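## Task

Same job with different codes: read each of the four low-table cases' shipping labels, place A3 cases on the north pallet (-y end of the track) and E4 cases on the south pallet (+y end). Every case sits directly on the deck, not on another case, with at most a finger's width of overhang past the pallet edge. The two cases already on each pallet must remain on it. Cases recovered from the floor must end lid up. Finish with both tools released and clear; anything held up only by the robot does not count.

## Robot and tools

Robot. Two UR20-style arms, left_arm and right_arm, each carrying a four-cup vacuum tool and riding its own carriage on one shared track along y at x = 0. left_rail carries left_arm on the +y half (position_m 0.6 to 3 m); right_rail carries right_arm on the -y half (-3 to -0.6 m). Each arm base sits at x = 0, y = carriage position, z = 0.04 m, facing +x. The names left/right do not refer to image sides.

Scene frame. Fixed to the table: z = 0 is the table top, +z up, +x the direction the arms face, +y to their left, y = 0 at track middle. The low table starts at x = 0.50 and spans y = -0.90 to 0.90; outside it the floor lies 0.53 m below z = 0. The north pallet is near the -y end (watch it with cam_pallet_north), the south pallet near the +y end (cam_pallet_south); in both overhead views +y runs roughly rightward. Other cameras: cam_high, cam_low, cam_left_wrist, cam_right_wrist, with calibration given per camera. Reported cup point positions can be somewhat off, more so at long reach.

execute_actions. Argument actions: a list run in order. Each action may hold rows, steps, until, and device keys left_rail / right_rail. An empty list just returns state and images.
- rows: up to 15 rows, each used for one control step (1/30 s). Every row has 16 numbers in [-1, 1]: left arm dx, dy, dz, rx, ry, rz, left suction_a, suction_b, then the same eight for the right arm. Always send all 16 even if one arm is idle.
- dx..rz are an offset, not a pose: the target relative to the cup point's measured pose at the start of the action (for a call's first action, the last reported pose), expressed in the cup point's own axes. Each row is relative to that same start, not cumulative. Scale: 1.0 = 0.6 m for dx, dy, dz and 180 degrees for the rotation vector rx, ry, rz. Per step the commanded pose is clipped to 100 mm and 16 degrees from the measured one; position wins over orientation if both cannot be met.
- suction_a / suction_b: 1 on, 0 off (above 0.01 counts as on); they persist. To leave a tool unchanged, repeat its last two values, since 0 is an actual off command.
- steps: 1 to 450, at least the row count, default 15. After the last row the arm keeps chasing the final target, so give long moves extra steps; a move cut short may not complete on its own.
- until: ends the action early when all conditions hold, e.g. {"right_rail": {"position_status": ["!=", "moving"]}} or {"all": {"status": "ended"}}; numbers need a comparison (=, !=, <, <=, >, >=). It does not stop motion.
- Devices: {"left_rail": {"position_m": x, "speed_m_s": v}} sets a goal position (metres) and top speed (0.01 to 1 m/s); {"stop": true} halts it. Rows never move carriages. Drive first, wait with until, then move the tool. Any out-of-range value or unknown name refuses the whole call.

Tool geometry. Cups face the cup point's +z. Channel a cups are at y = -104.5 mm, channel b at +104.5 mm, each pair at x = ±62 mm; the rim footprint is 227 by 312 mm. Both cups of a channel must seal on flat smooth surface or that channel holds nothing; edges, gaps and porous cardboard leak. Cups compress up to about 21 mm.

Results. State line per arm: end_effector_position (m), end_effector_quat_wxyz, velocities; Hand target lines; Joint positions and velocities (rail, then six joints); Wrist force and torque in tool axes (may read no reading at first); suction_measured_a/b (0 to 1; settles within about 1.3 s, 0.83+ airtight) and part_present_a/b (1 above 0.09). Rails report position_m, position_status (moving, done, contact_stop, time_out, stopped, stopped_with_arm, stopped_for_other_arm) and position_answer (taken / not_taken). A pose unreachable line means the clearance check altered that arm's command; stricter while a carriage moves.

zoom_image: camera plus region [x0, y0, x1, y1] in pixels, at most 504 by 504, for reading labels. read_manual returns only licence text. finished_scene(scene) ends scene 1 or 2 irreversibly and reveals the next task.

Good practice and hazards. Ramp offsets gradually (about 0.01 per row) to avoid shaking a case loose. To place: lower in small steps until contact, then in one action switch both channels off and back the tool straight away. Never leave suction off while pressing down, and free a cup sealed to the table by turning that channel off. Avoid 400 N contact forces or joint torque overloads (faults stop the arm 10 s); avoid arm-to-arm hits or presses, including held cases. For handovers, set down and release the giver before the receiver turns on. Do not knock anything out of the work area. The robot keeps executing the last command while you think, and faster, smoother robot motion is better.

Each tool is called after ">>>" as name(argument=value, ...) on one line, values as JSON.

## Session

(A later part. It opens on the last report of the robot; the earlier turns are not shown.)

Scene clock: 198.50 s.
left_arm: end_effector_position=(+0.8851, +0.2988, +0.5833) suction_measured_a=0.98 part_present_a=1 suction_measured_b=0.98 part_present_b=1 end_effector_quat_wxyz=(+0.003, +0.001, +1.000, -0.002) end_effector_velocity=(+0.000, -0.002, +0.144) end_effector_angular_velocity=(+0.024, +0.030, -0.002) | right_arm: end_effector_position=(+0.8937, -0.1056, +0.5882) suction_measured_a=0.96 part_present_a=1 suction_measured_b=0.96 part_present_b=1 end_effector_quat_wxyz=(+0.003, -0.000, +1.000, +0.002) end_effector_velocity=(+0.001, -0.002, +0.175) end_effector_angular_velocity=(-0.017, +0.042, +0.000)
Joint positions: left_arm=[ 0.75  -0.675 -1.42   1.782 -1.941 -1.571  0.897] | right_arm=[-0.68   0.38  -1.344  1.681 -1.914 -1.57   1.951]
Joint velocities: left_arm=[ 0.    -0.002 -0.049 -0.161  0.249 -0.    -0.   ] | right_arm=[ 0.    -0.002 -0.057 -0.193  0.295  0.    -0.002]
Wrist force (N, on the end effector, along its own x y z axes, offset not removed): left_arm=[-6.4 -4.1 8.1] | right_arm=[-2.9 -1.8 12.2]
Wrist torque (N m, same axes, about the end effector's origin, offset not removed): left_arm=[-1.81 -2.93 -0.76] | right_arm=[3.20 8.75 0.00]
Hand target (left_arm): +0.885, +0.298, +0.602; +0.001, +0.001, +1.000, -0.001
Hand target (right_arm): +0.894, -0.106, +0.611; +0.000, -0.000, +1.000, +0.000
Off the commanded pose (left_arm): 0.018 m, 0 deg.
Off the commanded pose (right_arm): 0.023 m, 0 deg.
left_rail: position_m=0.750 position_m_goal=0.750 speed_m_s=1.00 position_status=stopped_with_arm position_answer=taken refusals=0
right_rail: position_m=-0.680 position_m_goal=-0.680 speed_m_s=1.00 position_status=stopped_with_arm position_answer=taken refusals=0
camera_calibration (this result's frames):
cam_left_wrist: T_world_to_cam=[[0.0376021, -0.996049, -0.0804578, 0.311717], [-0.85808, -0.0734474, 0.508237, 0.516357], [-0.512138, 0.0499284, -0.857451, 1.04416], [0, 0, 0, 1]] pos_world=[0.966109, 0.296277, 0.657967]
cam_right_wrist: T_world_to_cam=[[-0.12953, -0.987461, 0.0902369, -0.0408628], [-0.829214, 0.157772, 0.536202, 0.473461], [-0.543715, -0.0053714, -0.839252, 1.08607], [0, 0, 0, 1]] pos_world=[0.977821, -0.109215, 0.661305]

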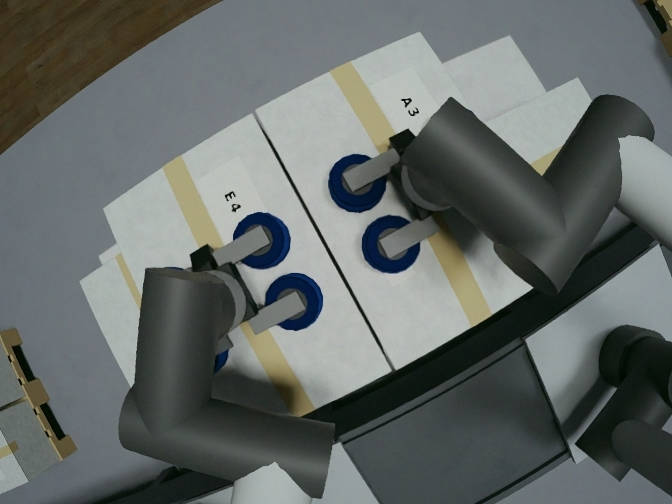

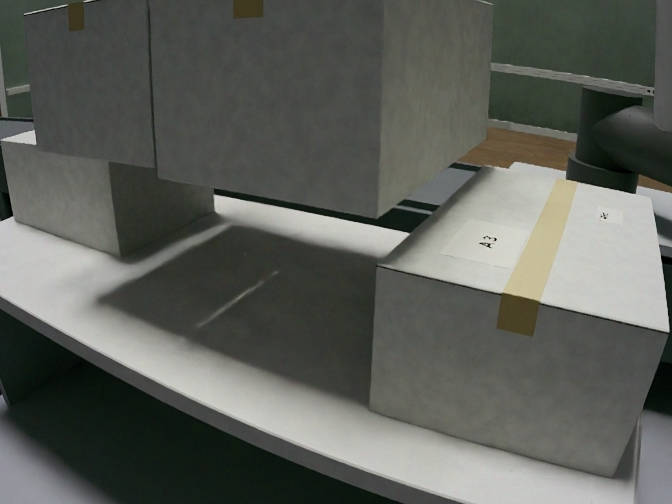

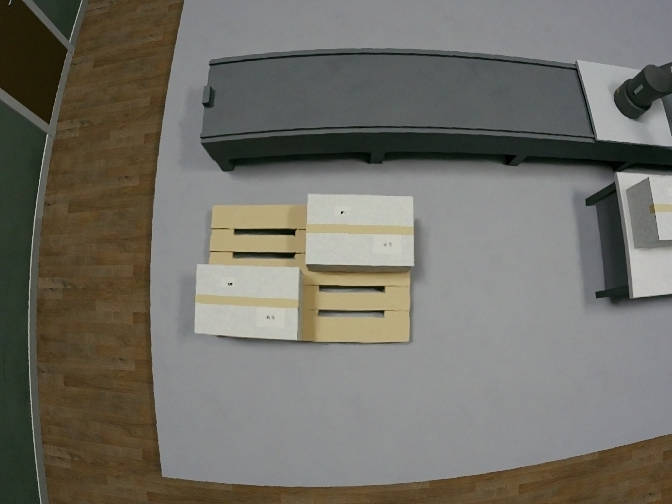

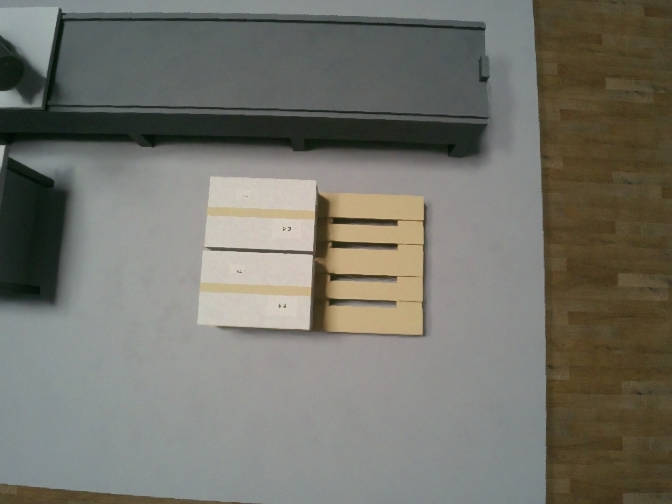

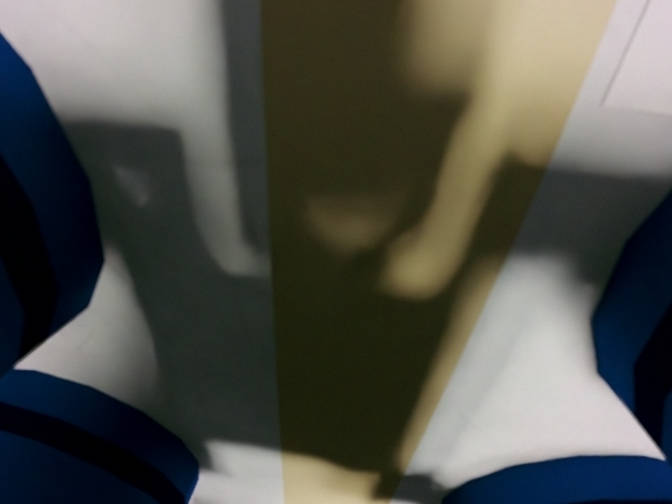

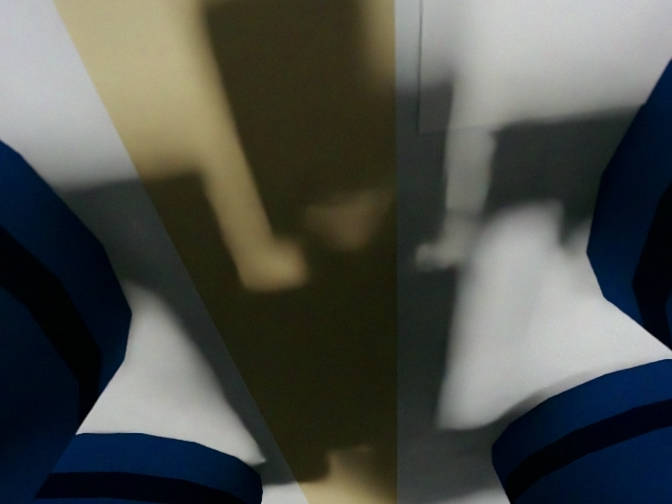

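>>> execute_actions(actions=[{"left_rail": {"position_m": 3.0}, "right_rail": {"position_m": -3.0}, "steps": 8},{"rows": [[-0.005,0.006,0,0,0,0.005,1,1, -0.005,-0.003,0,0,0,0.005,1,1],[-0.016,0.018,0,0,0,0.015,1,1, -0.016,-0.008,0,0,0,0.015,1,1],[-0.031,0.035,0,0,0,0.030,1,1, -0.033,-0.015,0,0,0,0.031,1,1],[-0.052,0.059,0,0,0,0.049,1,1, -0.055,-0.026,0,0,0,0.051,1,1],[-0.078,0.088,0,0,0,0.074,1,1, -0.082,-0.039,0,0,0,0.077,1,1],[-0.110,0.123,0,0,0,0.104,1,1, -0.115,-0.054,0,0,0,0.108,1,1],[-0.146,0.164,0,0,0,0.138,1,1, -0.153,-0.072,0,0,0,0.144,1,1],[-0.188,0.211,0,0,0,0.178,1,1, -0.197,-0.093,0,0,0,0.185,1,1],[-0.230,0.257,0,0,0,0.217,1,1, -0.241,-0.114,0,0,0,0.226,1,1],[-0.277,0.310,0,0,0,0.262,1,1, -0.290,-0.137,0,0,0,0.272,1,1],[-0.324,0.363,0,0,0,0.306,1,1, -0.340,-0.160,0,0,0,0.319,1,1],[-0.376,0.421,0,0,0,0.356,1,1, -0.395,-0.186,0,0,0,0.370,1,1],[-0.428,0.480,0,0,0,0.405,1,1, -0.449,-0.212,0,0,0,0.421,1,1],[-0.475,0.532,0,0,0,0.450,1,1, -0.499,-0.235,0,0,0,0.468,1,1],[-0.522,0.585,0,0,0,0.494,1,1, -0.548,-0.258,0,0,0,0.514,1,1]], "steps": 38}])

Scene clock: 238.90 s.
left_arm: end_effector_position=(+1.1902, +1.8938, +0.6018) suction_measured_a=0.98 part_present_a=1 suction_measured_b=0.98 part_present_b=1 end_effector_quat_wxyz=(+0.009, +0.577, +0.817, +0.014) end_effector_velocity=(+0.065, +1.044, +0.002) end_effector_angular_velocity=(-0.007, +0.085, -1.177) | right_arm: end_effector_position=(+1.2209, -1.5106, +0.6106) suction_measured_a=0.96 part_present_a=1 suction_measured_b=0.96 part_present_b=1 end_effector_quat_wxyz=(+0.001, +0.645, +0.765, +0.007) end_effector_velocity=(+0.018, -1.004, +0.001) end_effector_angular_velocity=(-0.011, +0.059, -1.183)
Joint positions: left_arm=[ 2.001 -0.264 -1.205  1.477 -1.869 -1.551  2.537] | right_arm=[-1.931  0.173 -1.091  1.289 -1.781 -1.563  3.145]
Joint velocities: left_arm=[ 1.     0.065  0.087 -0.141  0.11  -0.061  1.241] | right_arm=[-1.    -0.002  0.034 -0.067  0.083 -0.014  1.18 ]
Wrist force (N, on the end effector, along its own x y z axes, offset not removed): left_arm=[0.4 3.5 27.1] | right_arm=[-7.4 4.6 35.0]
Wrist torque (N m, same axes, about the end effector's origin, offset not removed): left_arm=[-2.85 -3.62 -0.64] | right_arm=[2.90 9.42 -0.15]
Hand target (left_arm): +1.199, +1.948, +0.602; +0.005, +0.660, +0.751, +0.008
Hand target (right_arm): +1.223, -1.560, +0.611; -0.001, +0.715, +0.699, +0.003
Off the commanded pose (left_arm): 0.011 m, 19 deg; orientation clipped at the last step of the last action.
Off the commanded pose (right_arm): 0.002 m, 12 deg.
left_rail: position_m=2.001 position_m_goal=3.000 speed_m_s=1.00 position_status=moving position_answer=taken refusals=0
right_rail: position_m=-1.931 position_m_goal=-3.000 speed_m_s=1.00 position_status=moving position_answer=taken refusals=0
camera_calibration (this result's frames):
cam_left_wrist: T_world_to_cam=[[-0.922263, -0.368116, -0.117991, 1.86627], [-0.37421, 0.773636, 0.511326, -1.29605], [-0.0969446, 0.51573, -0.851249, -0.243427], [0, 0, 0, 1]] pos_world=[1.2126, 1.81522, 0.675689]
cam_right_wrist: T_world_to_cam=[[-0.995682, -0.0403448, 0.0836037, 1.10442], [0.012229, 0.835761, 0.548957, 0.943462], [-0.0920203, 0.547609, -0.831659, 1.55451], [0, 0, 0, 1]] pos_world=[1.23116, -1.59521, 0.682565]

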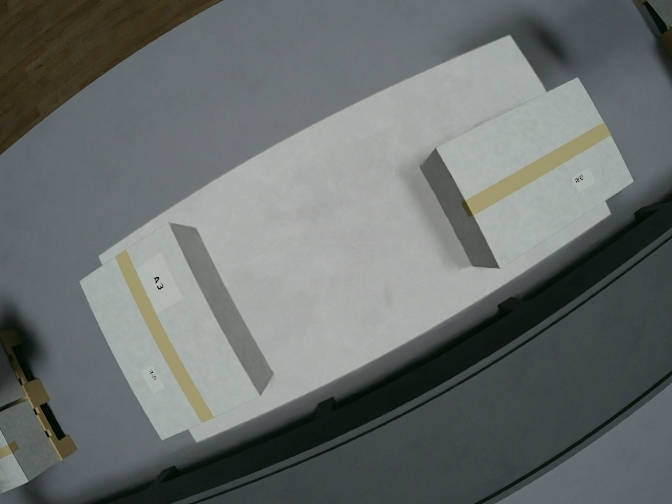

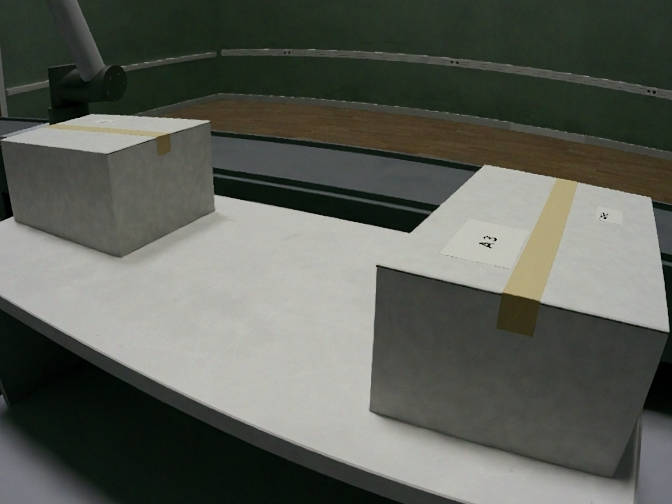

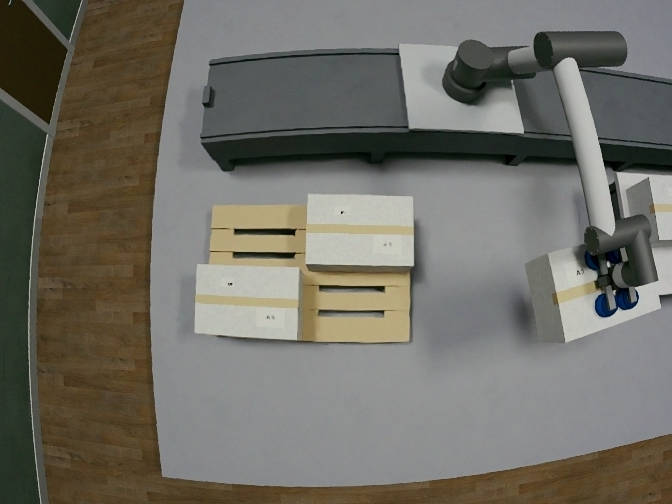

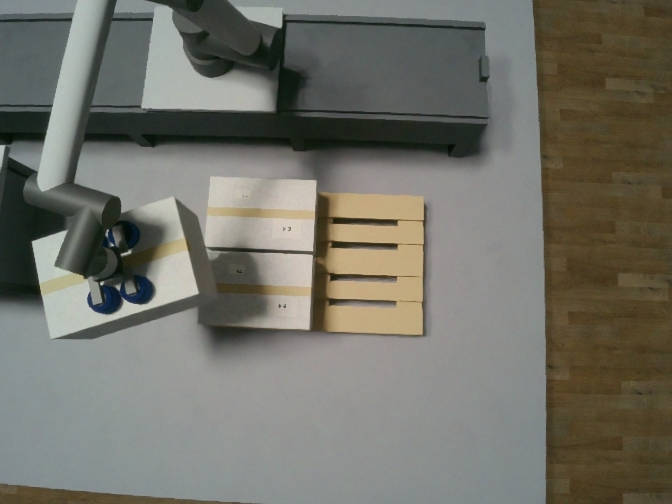

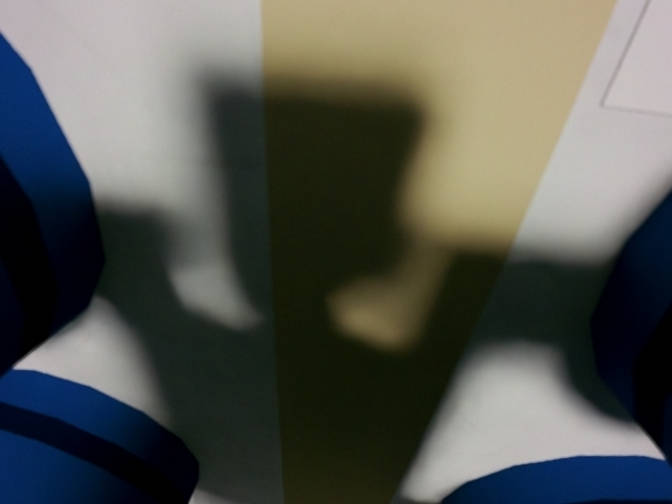

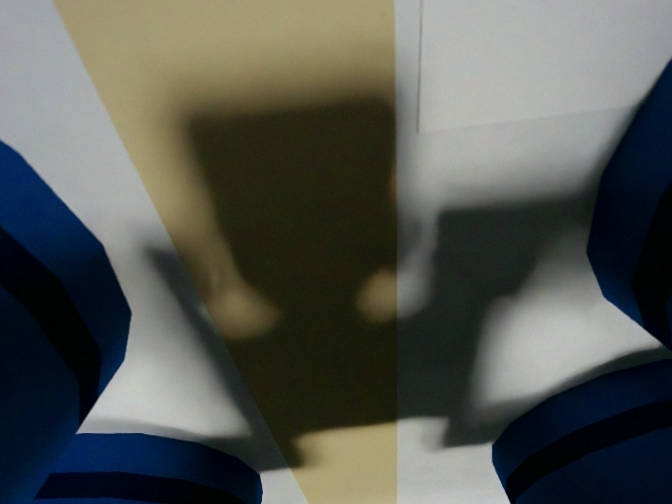

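>>> zoom_image(camera="cam_high", region=[410, 60, 650, 290])

>>> execute_actions(actions=[])

Region (410, 60, 650, 290) of cam_high's 672x504 image, scaled by 2.100, with more detail than that image has; it fills the top 483 rows of this view, and the rest is white.

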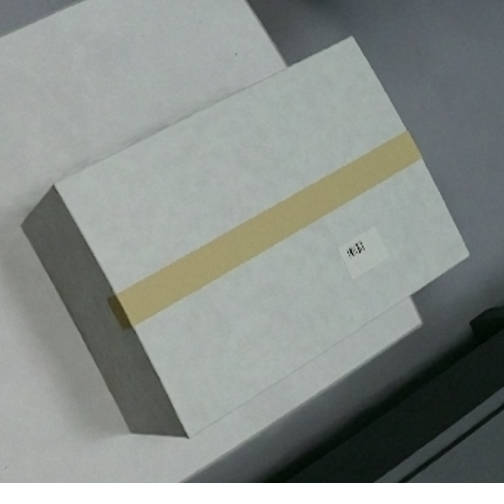

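Scene clock: 241.50 s.
left_arm: end_effector_position=(+1.1987, +2.8984, +0.6021) suction_measured_a=0.98 part_present_a=1 suction_measured_b=0.98 part_present_b=1 end_effector_quat_wxyz=(+0.005, +0.660, +0.751, +0.008) end_effector_velocity=(-0.000, +0.000, -0.000) end_effector_angular_velocity=(+0.000, +0.000, +0.000) | right_arm: end_effector_position=(+1.2233, -2.5803, +0.6108) suction_measured_a=0.96 part_present_a=1 suction_measured_b=0.96 part_present_b=1 end_effector_quat_wxyz=(-0.001, +0.715, +0.699, +0.003) end_effector_velocity=(+0.000, -0.000, -0.000) end_effector_angular_velocity=(-0.000, -0.000, +0.000)
Joint positions: left_arm=[ 3.    -0.255 -1.193  1.456 -1.85  -1.561  2.757] | right_arm=[-3.     0.173 -1.086  1.279 -1.768 -1.566  3.337]
Joint velocities: left_arm=[ 0.  0.  0.  0. -0.  0.  0.] | right_arm=[ 0. -0.  0. -0. -0.  0. -0.]
Wrist force (N, on the end effector, along its own x y z axes, offset not removed): left_arm=[-5.8 -3.1 28.9] | right_arm=[-4.9 3.6 34.6]
Wrist torque (N m, same axes, about the end effector's origin, offset not removed): left_arm=[-1.58 -3.63 -0.66] | right_arm=[3.29 9.66 -0.17]
Hand target (left_arm): +1.199, +2.898, +0.602; +0.005, +0.660, +0.751, +0.008
Hand target (right_arm): +1.223, -2.580, +0.611; -0.001, +0.715, +0.699, +0.003
Off the commanded pose (left_arm): 0.000 m, 7 deg; orientation clipped at the last step of the last action.
Off the commanded pose (right_arm): 0.000 m, 1 deg.
left_rail: position_m=3.000 position_m_goal=3.000 speed_m_s=1.00 position_status=done position_answer=taken refusals=0
right_rail: position_m=-3.000 position_m_goal=-3.000 speed_m_s=1.00 position_status=done position_answer=taken refusals=0
camera_calibration (this result's frames):
cam_left_wrist: T_world_to_cam=[[-0.980508, -0.16679, -0.10385, 1.72171], [-0.196475, 0.834957, 0.514047, -2.46257], [0.000972229, 0.524431, -0.851452, -0.902862], [0, 0, 0, 1]] pos_world=[1.20519, 2.81679, 0.675932]
cam_right_wrist: T_world_to_cam=[[-0.984243, 0.150714, 0.0924753, 1.53718], [0.176704, 0.819195, 0.545614, 1.59543], [0.00647624, 0.553357, -0.832919, 2.0357], [0, 0, 0, 1]] pos_world=[1.21786, -2.66512, 0.682929]

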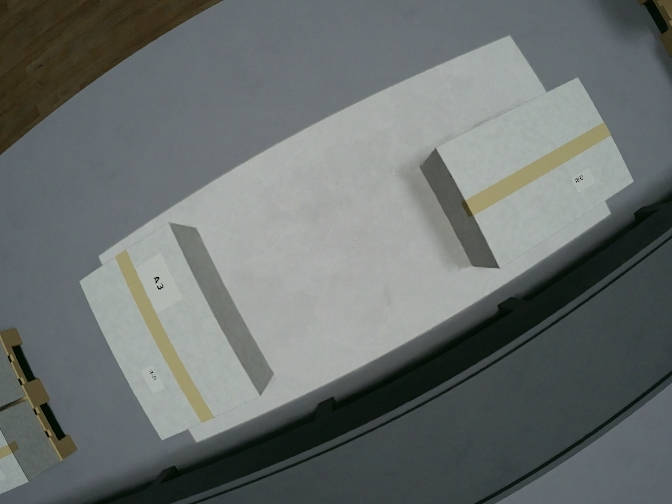

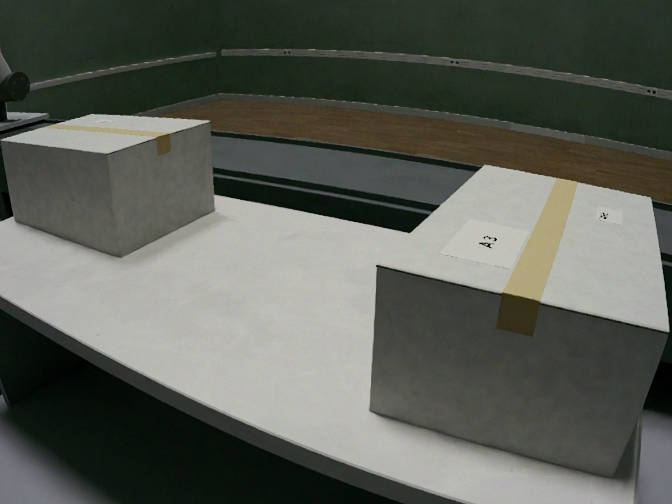

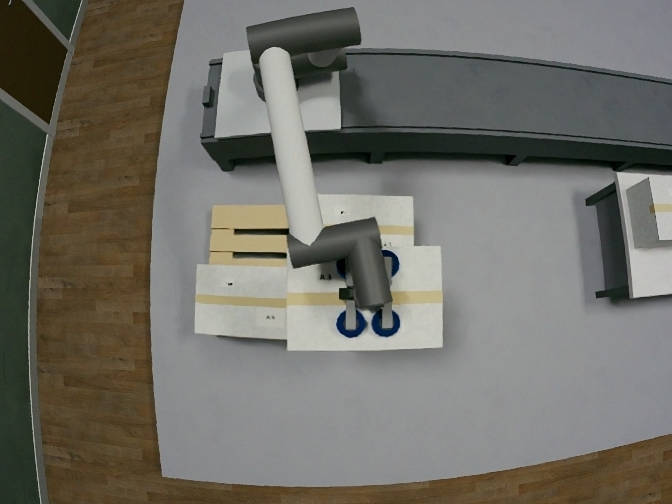

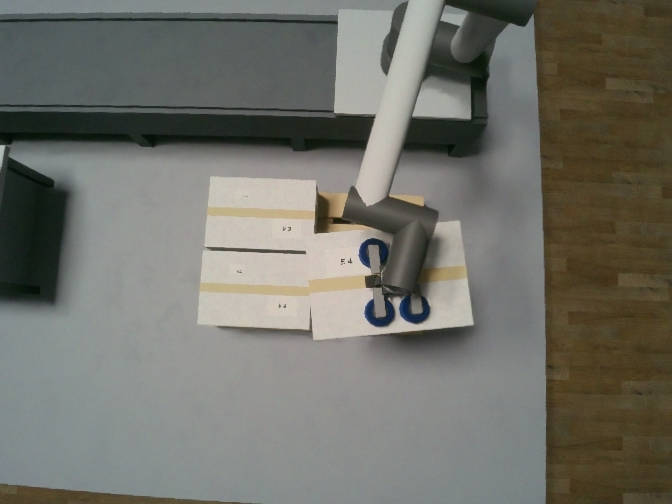

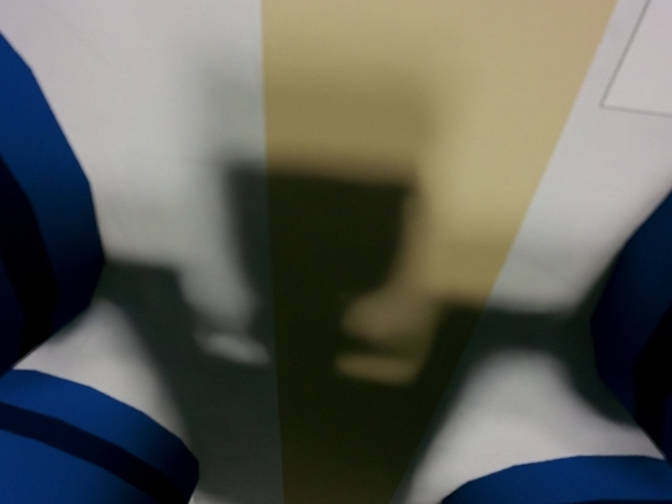

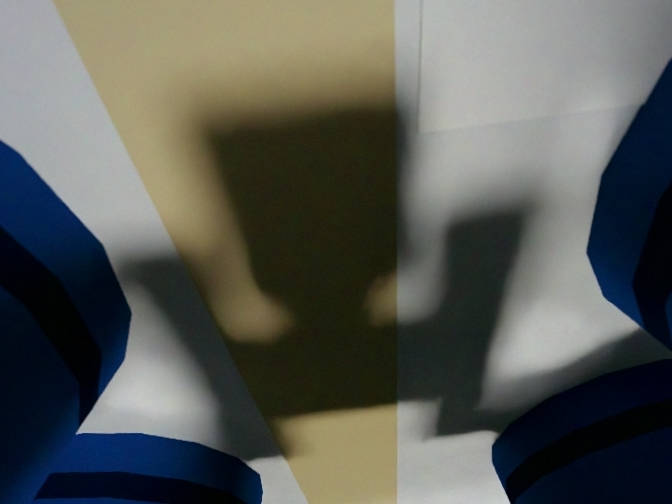

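>>> zoom_image(camera="cam_pallet_north", region=[190, 170, 470, 370])

>>> zoom_image(camera="cam_pallet_south", region=[190, 160, 490, 360])

Region (190, 170, 470, 370) of cam_pallet_north's 672x504 image, scaled by 1.800, with more detail than that image has; it fills the top 360 rows of this view, and the rest is white.

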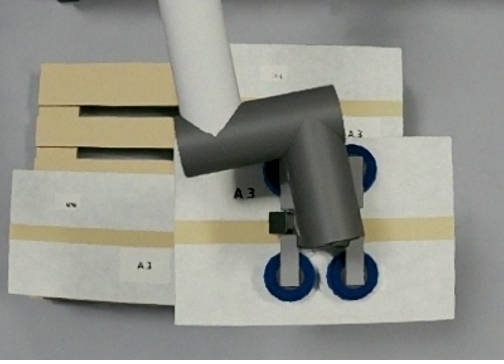

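Region (190, 160, 490, 360) of cam_pallet_south's 672x504 image, scaled by 1.680, with more detail than that image has.

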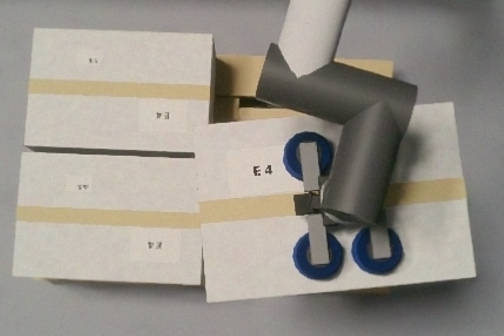

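>>> execute_actions(actions=[{"rows": [[0,0,0.006,0.001,0,0.003,1,1, 0,0,0.006,0,0,0.001,1,1],[0,0,0.017,0.002,0,0.007,1,1, 0,0,0.017,0,0,0.002,1,1],[0,0,0.035,0.003,0,0.012,1,1, 0,0,0.035,0.001,-0.001,0.004,1,1],[0,0,0.058,0.004,-0.001,0.018,1,1, 0,0,0.059,0.001,-0.001,0.006,1,1],[0,0,0.088,0.005,-0.001,0.024,1,1, 0,0,0.090,0.001,-0.002,0.008,1,1],[0,0,0.123,0.006,-0.001,0.030,1,1, 0,0,0.126,0.001,-0.002,0.010,1,1],[0,0,0.164,0.006,-0.001,0.035,1,1, 0,0,0.168,0.001,-0.002,0.0106,1,1],[0,0,0.211,0.006,-0.001,0.0383,1,1, 0,0,0.216,0.001,-0.002,0.0106,1,1],[0,0,0.258,0.006,-0.001,0.0383,1,1, 0,0,0.264,0.001,-0.002,0.0106,1,1],[0,0,0.311,0.006,-0.001,0.0383,1,1, 0,0,0.318,0.001,-0.002,0.0106,1,1],[0,0,0.364,0.006,-0.001,0.0383,1,1, 0,0,0.372,0.001,-0.002,0.0106,1,1],[0,0,0.423,0.006,-0.001,0.0383,1,1, 0,0,0.432,0.001,-0.002,0.0106,1,1],[0,0,0.481,0.006,-0.001,0.0383,1,1, 0,0,0.492,0.001,-0.002,0.0106,1,1],[0,0,0.534,0.006,-0.001,0.0383,1,1, 0,0,0.546,0.001,-0.002,0.0106,1,1],[0,0,0.587,0.006,-0.001,0.0383,1,1, 0,0,0.600,0.001,-0.002,0.0106,1,1]], "steps": 26}])

>>> execute_actions(actions=[])

Scene clock: 274.47 s.
left_arm: end_effector_position=(+1.1988, +2.9011, +0.2824) suction_measured_a=0.98 part_present_a=1 suction_measured_b=0.98 part_present_b=1 end_effector_quat_wxyz=(-0.004, +0.703, +0.711, -0.002) end_effector_velocity=(+0.032, -0.004, -0.248) end_effector_angular_velocity=(-0.009, -0.037, -0.007) | right_arm: end_effector_position=(+1.2187, -2.5803, +0.2862) suction_measured_a=0.96 part_present_a=1 suction_measured_b=0.96 part_present_b=1 end_effector_quat_wxyz=(-0.002, +0.726, +0.687, -0.004) end_effector_velocity=(+0.020, +0.005, -0.277) end_effector_angular_velocity=(+0.004, -0.025, -0.001)
Joint positions: left_arm=[ 3.    -0.25  -1.024  1.673 -2.212 -1.57   2.881] | right_arm=[-3.     0.175 -0.943  1.521 -2.14  -1.571  3.372]
Joint velocities: left_arm=[ 0.     0.003  0.199  0.085 -0.322  0.     0.01 ] | right_arm=[ 0.     0.002  0.191  0.11  -0.327 -0.     0.003]
Wrist force (N, on the end effector, along its own x y z axes, offset not removed): left_arm=[-2.7 -9.8 65.1] | right_arm=[-8.9 -6.5 80.9]
Wrist torque (N m, same axes, about the end effector's origin, offset not removed): left_arm=[-0.96 -4.49 -0.76] | right_arm=[5.64 12.08 0.36]
Hand target (left_arm): +1.203, +2.901, +0.251; -0.001, +0.704, +0.710, -0.000
Hand target (right_arm): +1.223, -2.579, +0.252; -0.000, +0.726, +0.687, -0.001
Off the commanded pose (left_arm): 0.033 m, 0 deg.
Off the commanded pose (right_arm): 0.036 m, 0 deg.
left_rail: position_m=3.000 position_m_goal=3.000 speed_m_s=1.00 position_status=done position_answer=taken refusals=0
right_rail: position_m=-3.000 position_m_goal=-3.000 speed_m_s=1.00 position_status=done position_answer=taken refusals=0
camera_calibration (this result's frames):
cam_left_wrist: T_world_to_cam=[[-0.995753, -0.0488434, -0.078038, 1.3579], [-0.0822538, 0.852736, 0.515825, -2.48953], [0.0413512, 0.520053, -0.853132, -1.21173], [0, 0, 0, 1]] pos_world=[1.19747, 2.81941, 0.356364]
cam_right_wrist: T_world_to_cam=[[-0.977655, 0.183961, 0.101734, 1.63777], [0.209629, 0.81697, 0.537229, 1.72988], [0.0157157, 0.546551, -0.837278, 1.73779], [0, 0, 0, 1]] pos_world=[1.21122, -2.66434, 0.359057]

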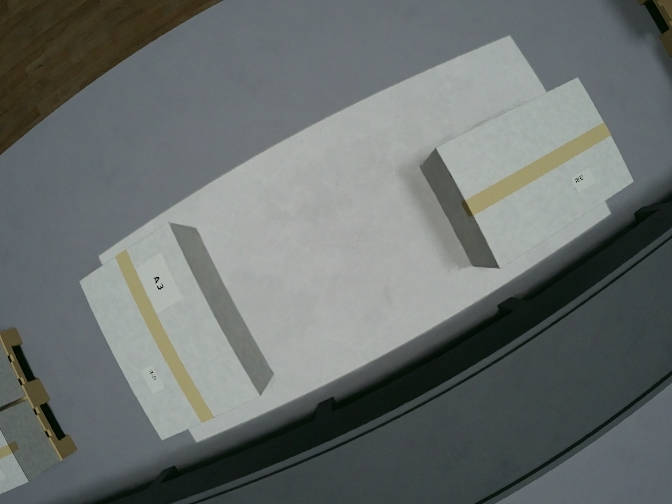

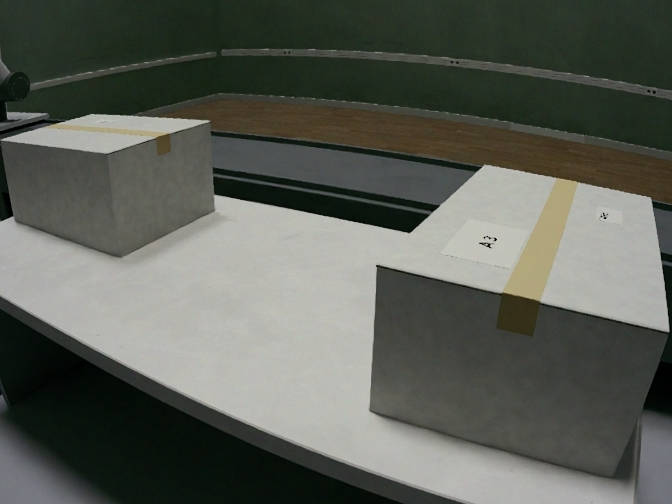

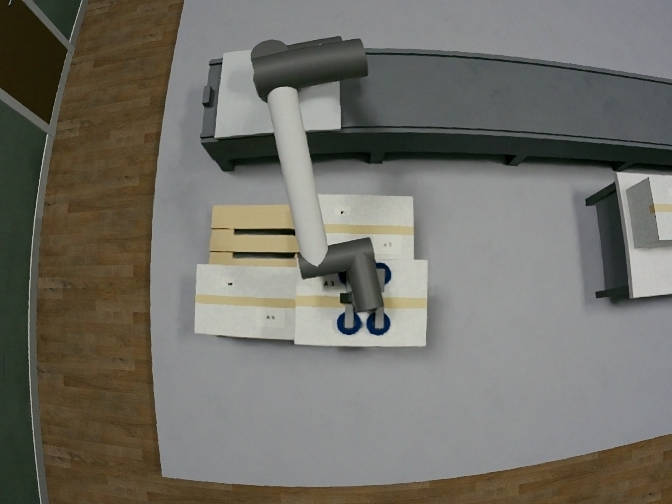

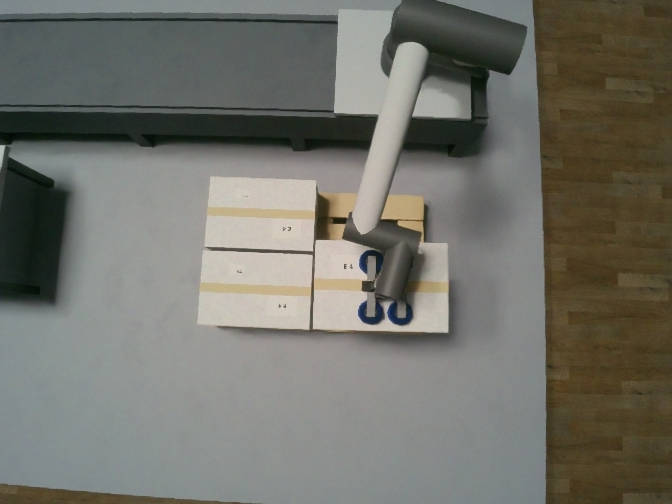

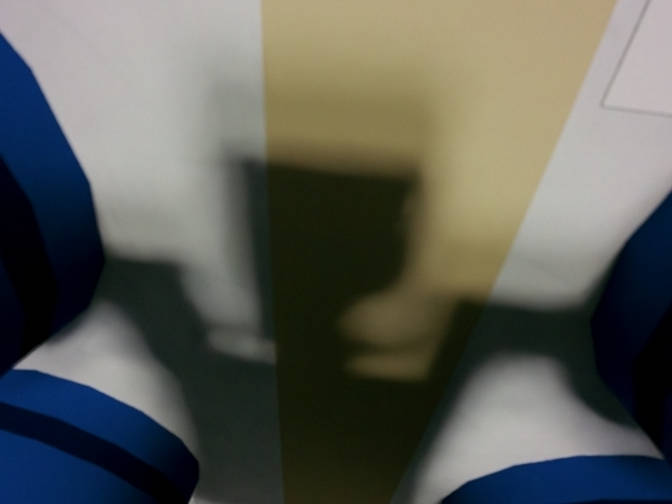

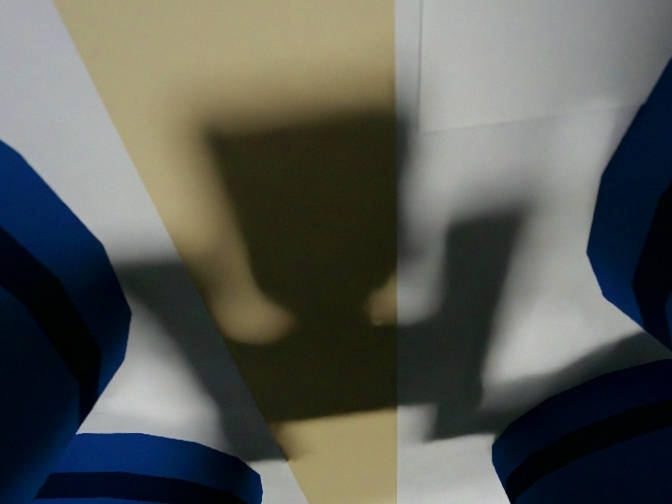

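Scene clock: 274.47 s.
left_arm: end_effector_position=(+1.1988, +2.9011, +0.2824) suction_measured_a=0.98 part_present_a=1 suction_measured_b=0.98 part_present_b=1 end_effector_quat_wxyz=(-0.004, +0.703, +0.711, -0.002) end_effector_velocity=(+0.032, -0.004, -0.248) end_effector_angular_velocity=(-0.009, -0.037, -0.007) | right_arm: end_effector_position=(+1.2187, -2.5803, +0.2862) suction_measured_a=0.96 part_present_a=1 suction_measured_b=0.96 part_present_b=1 end_effector_quat_wxyz=(-0.002, +0.726, +0.687, -0.004) end_effector_velocity=(+0.020, +0.005, -0.277) end_effector_angular_velocity=(+0.004, -0.025, -0.001)
Joint positions: left_arm=[ 3.    -0.25  -1.024  1.673 -2.212 -1.57   2.881] | right_arm=[-3.     0.175 -0.943  1.521 -2.14  -1.571  3.372]
Joint velocities: left_arm=[ 0.     0.003  0.199  0.085 -0.322  0.     0.01 ] | right_arm=[ 0.     0.002  0.191  0.11  -0.327 -0.     0.003]
Wrist force (N, on the end effector, along its own x y z axes, offset not removed): left_arm=[-2.7 -9.8 65.1] | right_arm=[-8.9 -6.5 80.9]
Wrist torque (N m, same axes, about the end effector's origin, offset not removed): left_arm=[-0.96 -4.49 -0.76] | right_arm=[5.64 12.08 0.36]
Hand target (left_arm): +1.203, +2.901, +0.251; -0.001, +0.704, +0.710, -0.000
Hand target (right_arm): +1.223, -2.579, +0.252; -0.000, +0.726, +0.687, -0.001
Off the commanded pose (left_arm): 0.033 m, 0 deg.
Off the commanded pose (right_arm): 0.036 m, 0 deg.
left_rail: position_m=3.000 position_m_goal=3.000 speed_m_s=1.00 position_status=done position_answer=taken refusals=0
right_rail: position_m=-3.000 position_m_goal=-3.000 speed_m_s=1.00 position_status=done position_answer=taken refusals=0
camera_calibration (this result's frames):
cam_left_wrist: T_world_to_cam=[[-0.995753, -0.0488434, -0.078038, 1.3579], [-0.0822538, 0.852736, 0.515825, -2.48953], [0.0413512, 0.520053, -0.853132, -1.21173], [0, 0, 0, 1]] pos_world=[1.19747, 2.81941, 0.356364]
cam_right_wrist: T_world_to_cam=[[-0.977655, 0.183961, 0.101734, 1.63777], [0.209629, 0.81697, 0.537229, 1.72988], [0.0157157, 0.546551, -0.837278, 1.73779], [0, 0, 0, 1]] pos_world=[1.21122, -2.66434, 0.359057]

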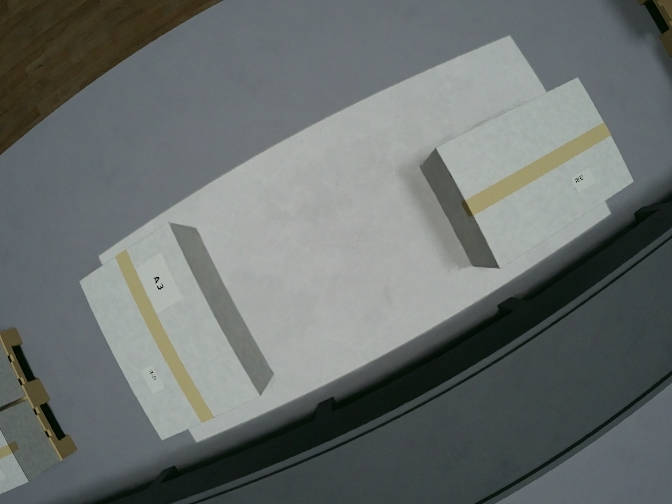

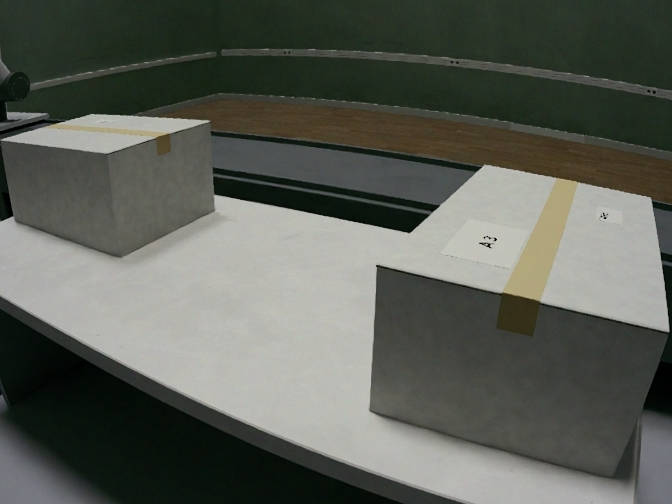

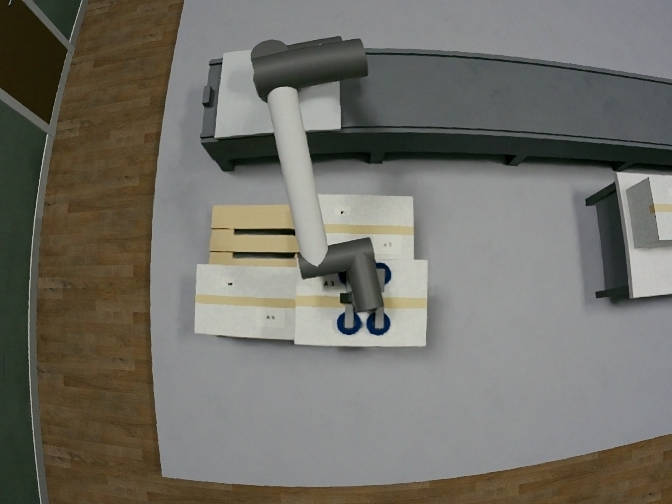

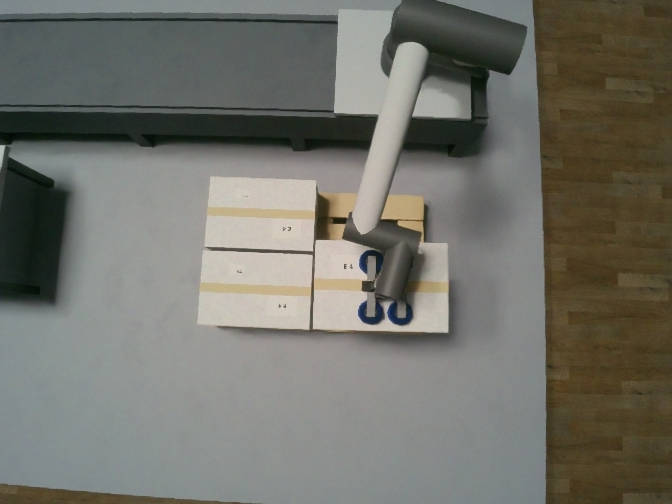

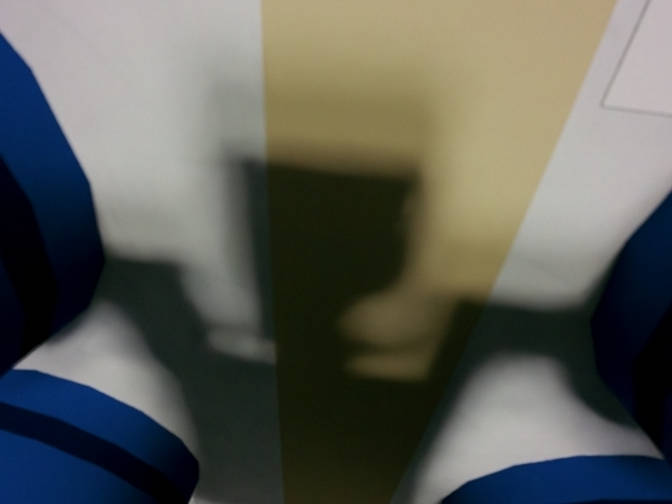

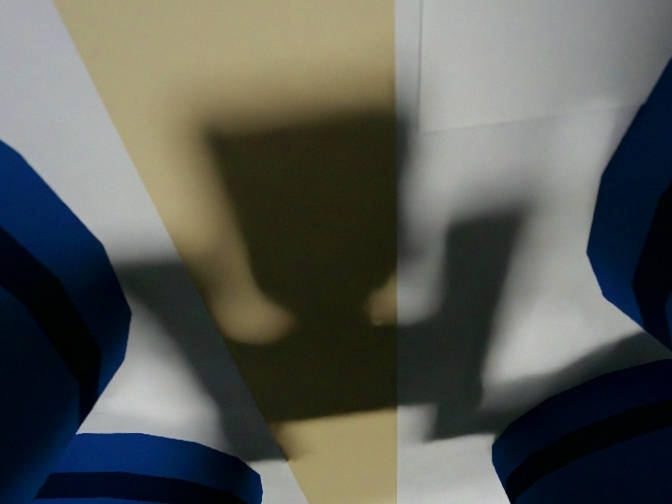

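>>> execute_actions(actions=[])

>>> zoom_image(camera="cam_pallet_north", region=[190, 180, 450, 365])

>>> zoom_image(camera="cam_pallet_south", region=[200, 170, 460, 355])

Scene clock: 276.40 s.
left_arm: end_effector_position=(+1.2035, +2.9005, +0.2505) suction_measured_a=0.98 part_present_a=1 suction_measured_b=0.98 part_present_b=1 end_effector_quat_wxyz=(-0.001, +0.704, +0.710, -0.000) end_effector_velocity=(-0.000, +0.000, -0.000) end_effector_angular_velocity=(+0.000, +0.000, -0.000) | right_arm: end_effector_position=(+1.2225, -2.5792, +0.2515) suction_measured_a=0.96 part_present_a=1 suction_measured_b=0.96 part_present_b=1 end_effector_quat_wxyz=(-0.000, +0.726, +0.687, -0.001) end_effector_velocity=(-0.000, -0.000, -0.000) end_effector_angular_velocity=(-0.000, +0.000, +0.000)
Joint positions: left_arm=[ 3.    -0.25  -0.997  1.682 -2.254 -1.57   2.882] | right_arm=[-3.     0.176 -0.918  1.533 -2.184 -1.571  3.373]
Joint velocities: left_arm=[ 0. -0.  0.  0.  0. -0.  0.] | right_arm=[ 0.  0.  0.  0. -0. -0. -0.]
Wrist force (N, on the end effector, along its own x y z axes, offset not removed): left_arm=[-4.2 -3.0 29.9] | right_arm=[-4.8 1.1 33.8]
Wrist torque (N m, same axes, about the end effector's origin, offset not removed): left_arm=[-1.53 -3.88 -0.63] | right_arm=[3.03 9.69 -0.26]
Hand target (left_arm): +1.203, +2.901, +0.251; -0.001, +0.704, +0.710, -0.000
Hand target (right_arm): +1.223, -2.579, +0.252; -0.000, +0.726, +0.687, -0.001
Off the commanded pose (left_arm): 0.002 m, 0 deg.
Off the commanded pose (right_arm): 0.002 m, 0 deg.
left_rail: position_m=3.000 position_m_goal=3.000 speed_m_s=1.00 position_status=done position_answer=taken refusals=0
right_rail: position_m=-3.000 position_m_goal=-3.000 speed_m_s=1.00 position_status=done position_answer=taken refusals=0
camera_calibration (this result's frames):
cam_left_wrist: T_world_to_cam=[[-0.995336, -0.0481232, -0.0836137, 1.35884], [-0.0844607, 0.853508, 0.514189, -2.4714], [0.0466205, 0.518853, -0.853591, -1.24154], [0, 0, 0, 1]] pos_world=[1.20165, 2.81893, 0.324617]
cam_right_wrist: T_world_to_cam=[[-0.978222, 0.183991, 0.0960727, 1.64708], [0.206515, 0.816297, 0.539455, 1.74835], [0.0208309, 0.547547, -0.836516, 1.70426], [0, 0, 0, 1]] pos_world=[1.21465, -2.66338, 0.324241]

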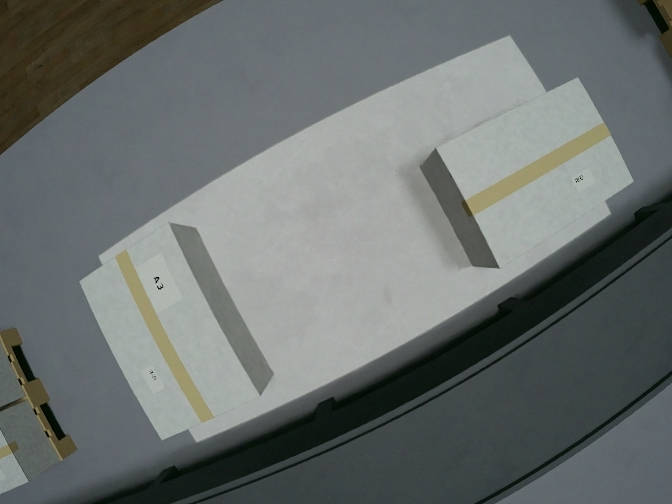

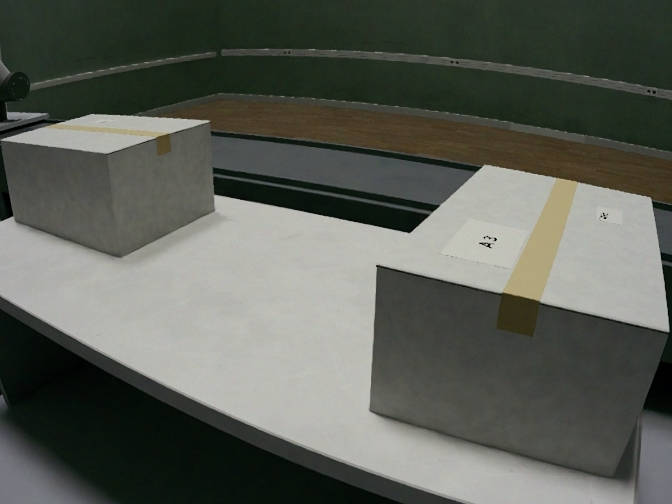

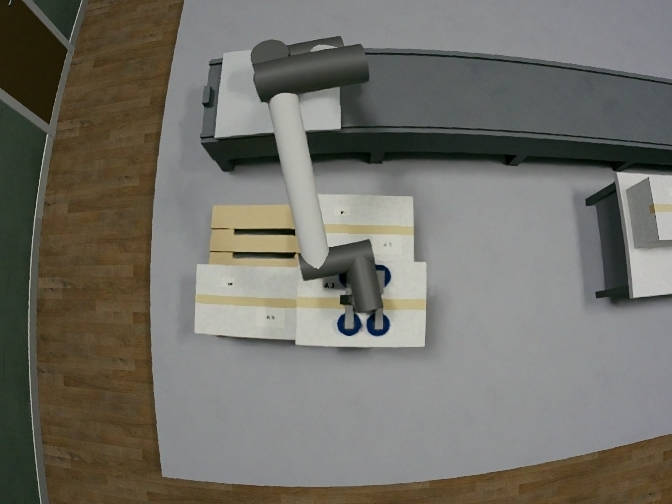

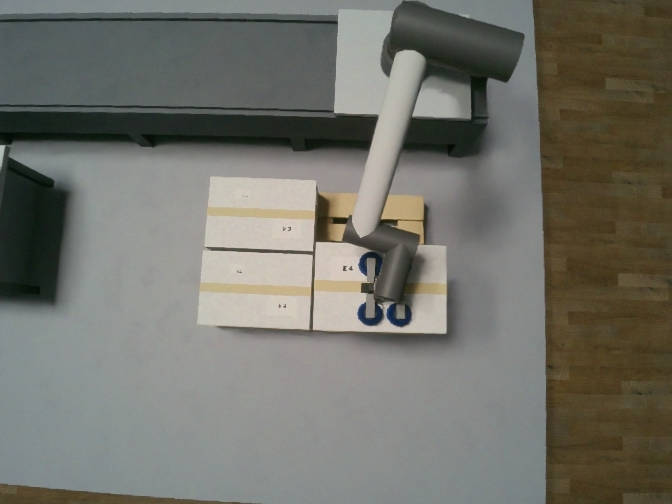

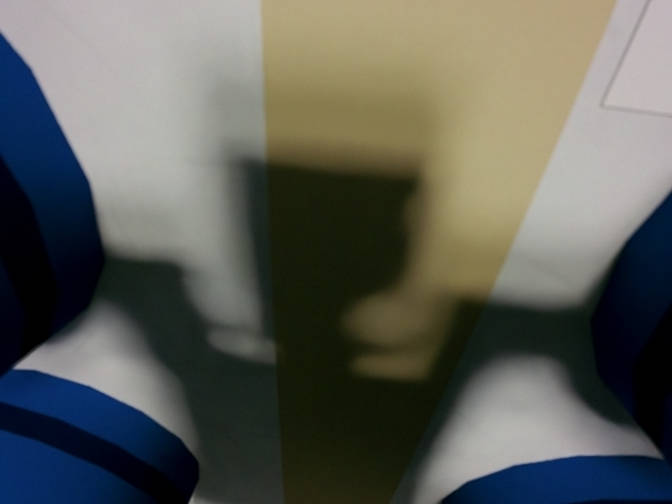

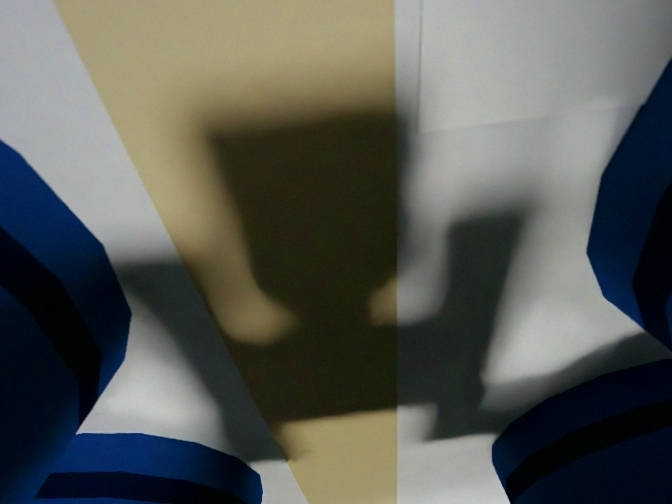

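Region (190, 180, 450, 365) of cam_pallet_north's 672x504 image, scaled by 1.938, with more detail than that image has; it fills the top 359 rows of this view, and the rest is white.

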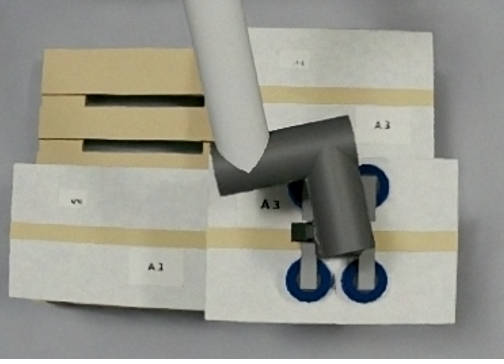

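Region (200, 170, 460, 355) of cam_pallet_south's 672x504 image, scaled by 1.938, with more detail than that image has; it fills the top 359 rows of this view, and the rest is white.

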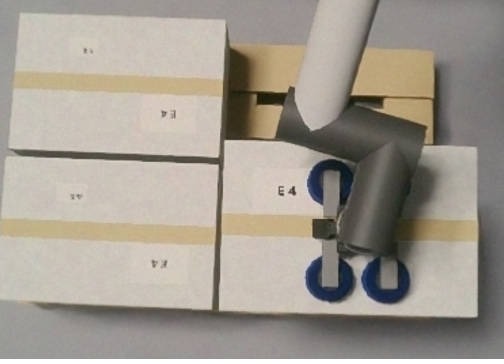

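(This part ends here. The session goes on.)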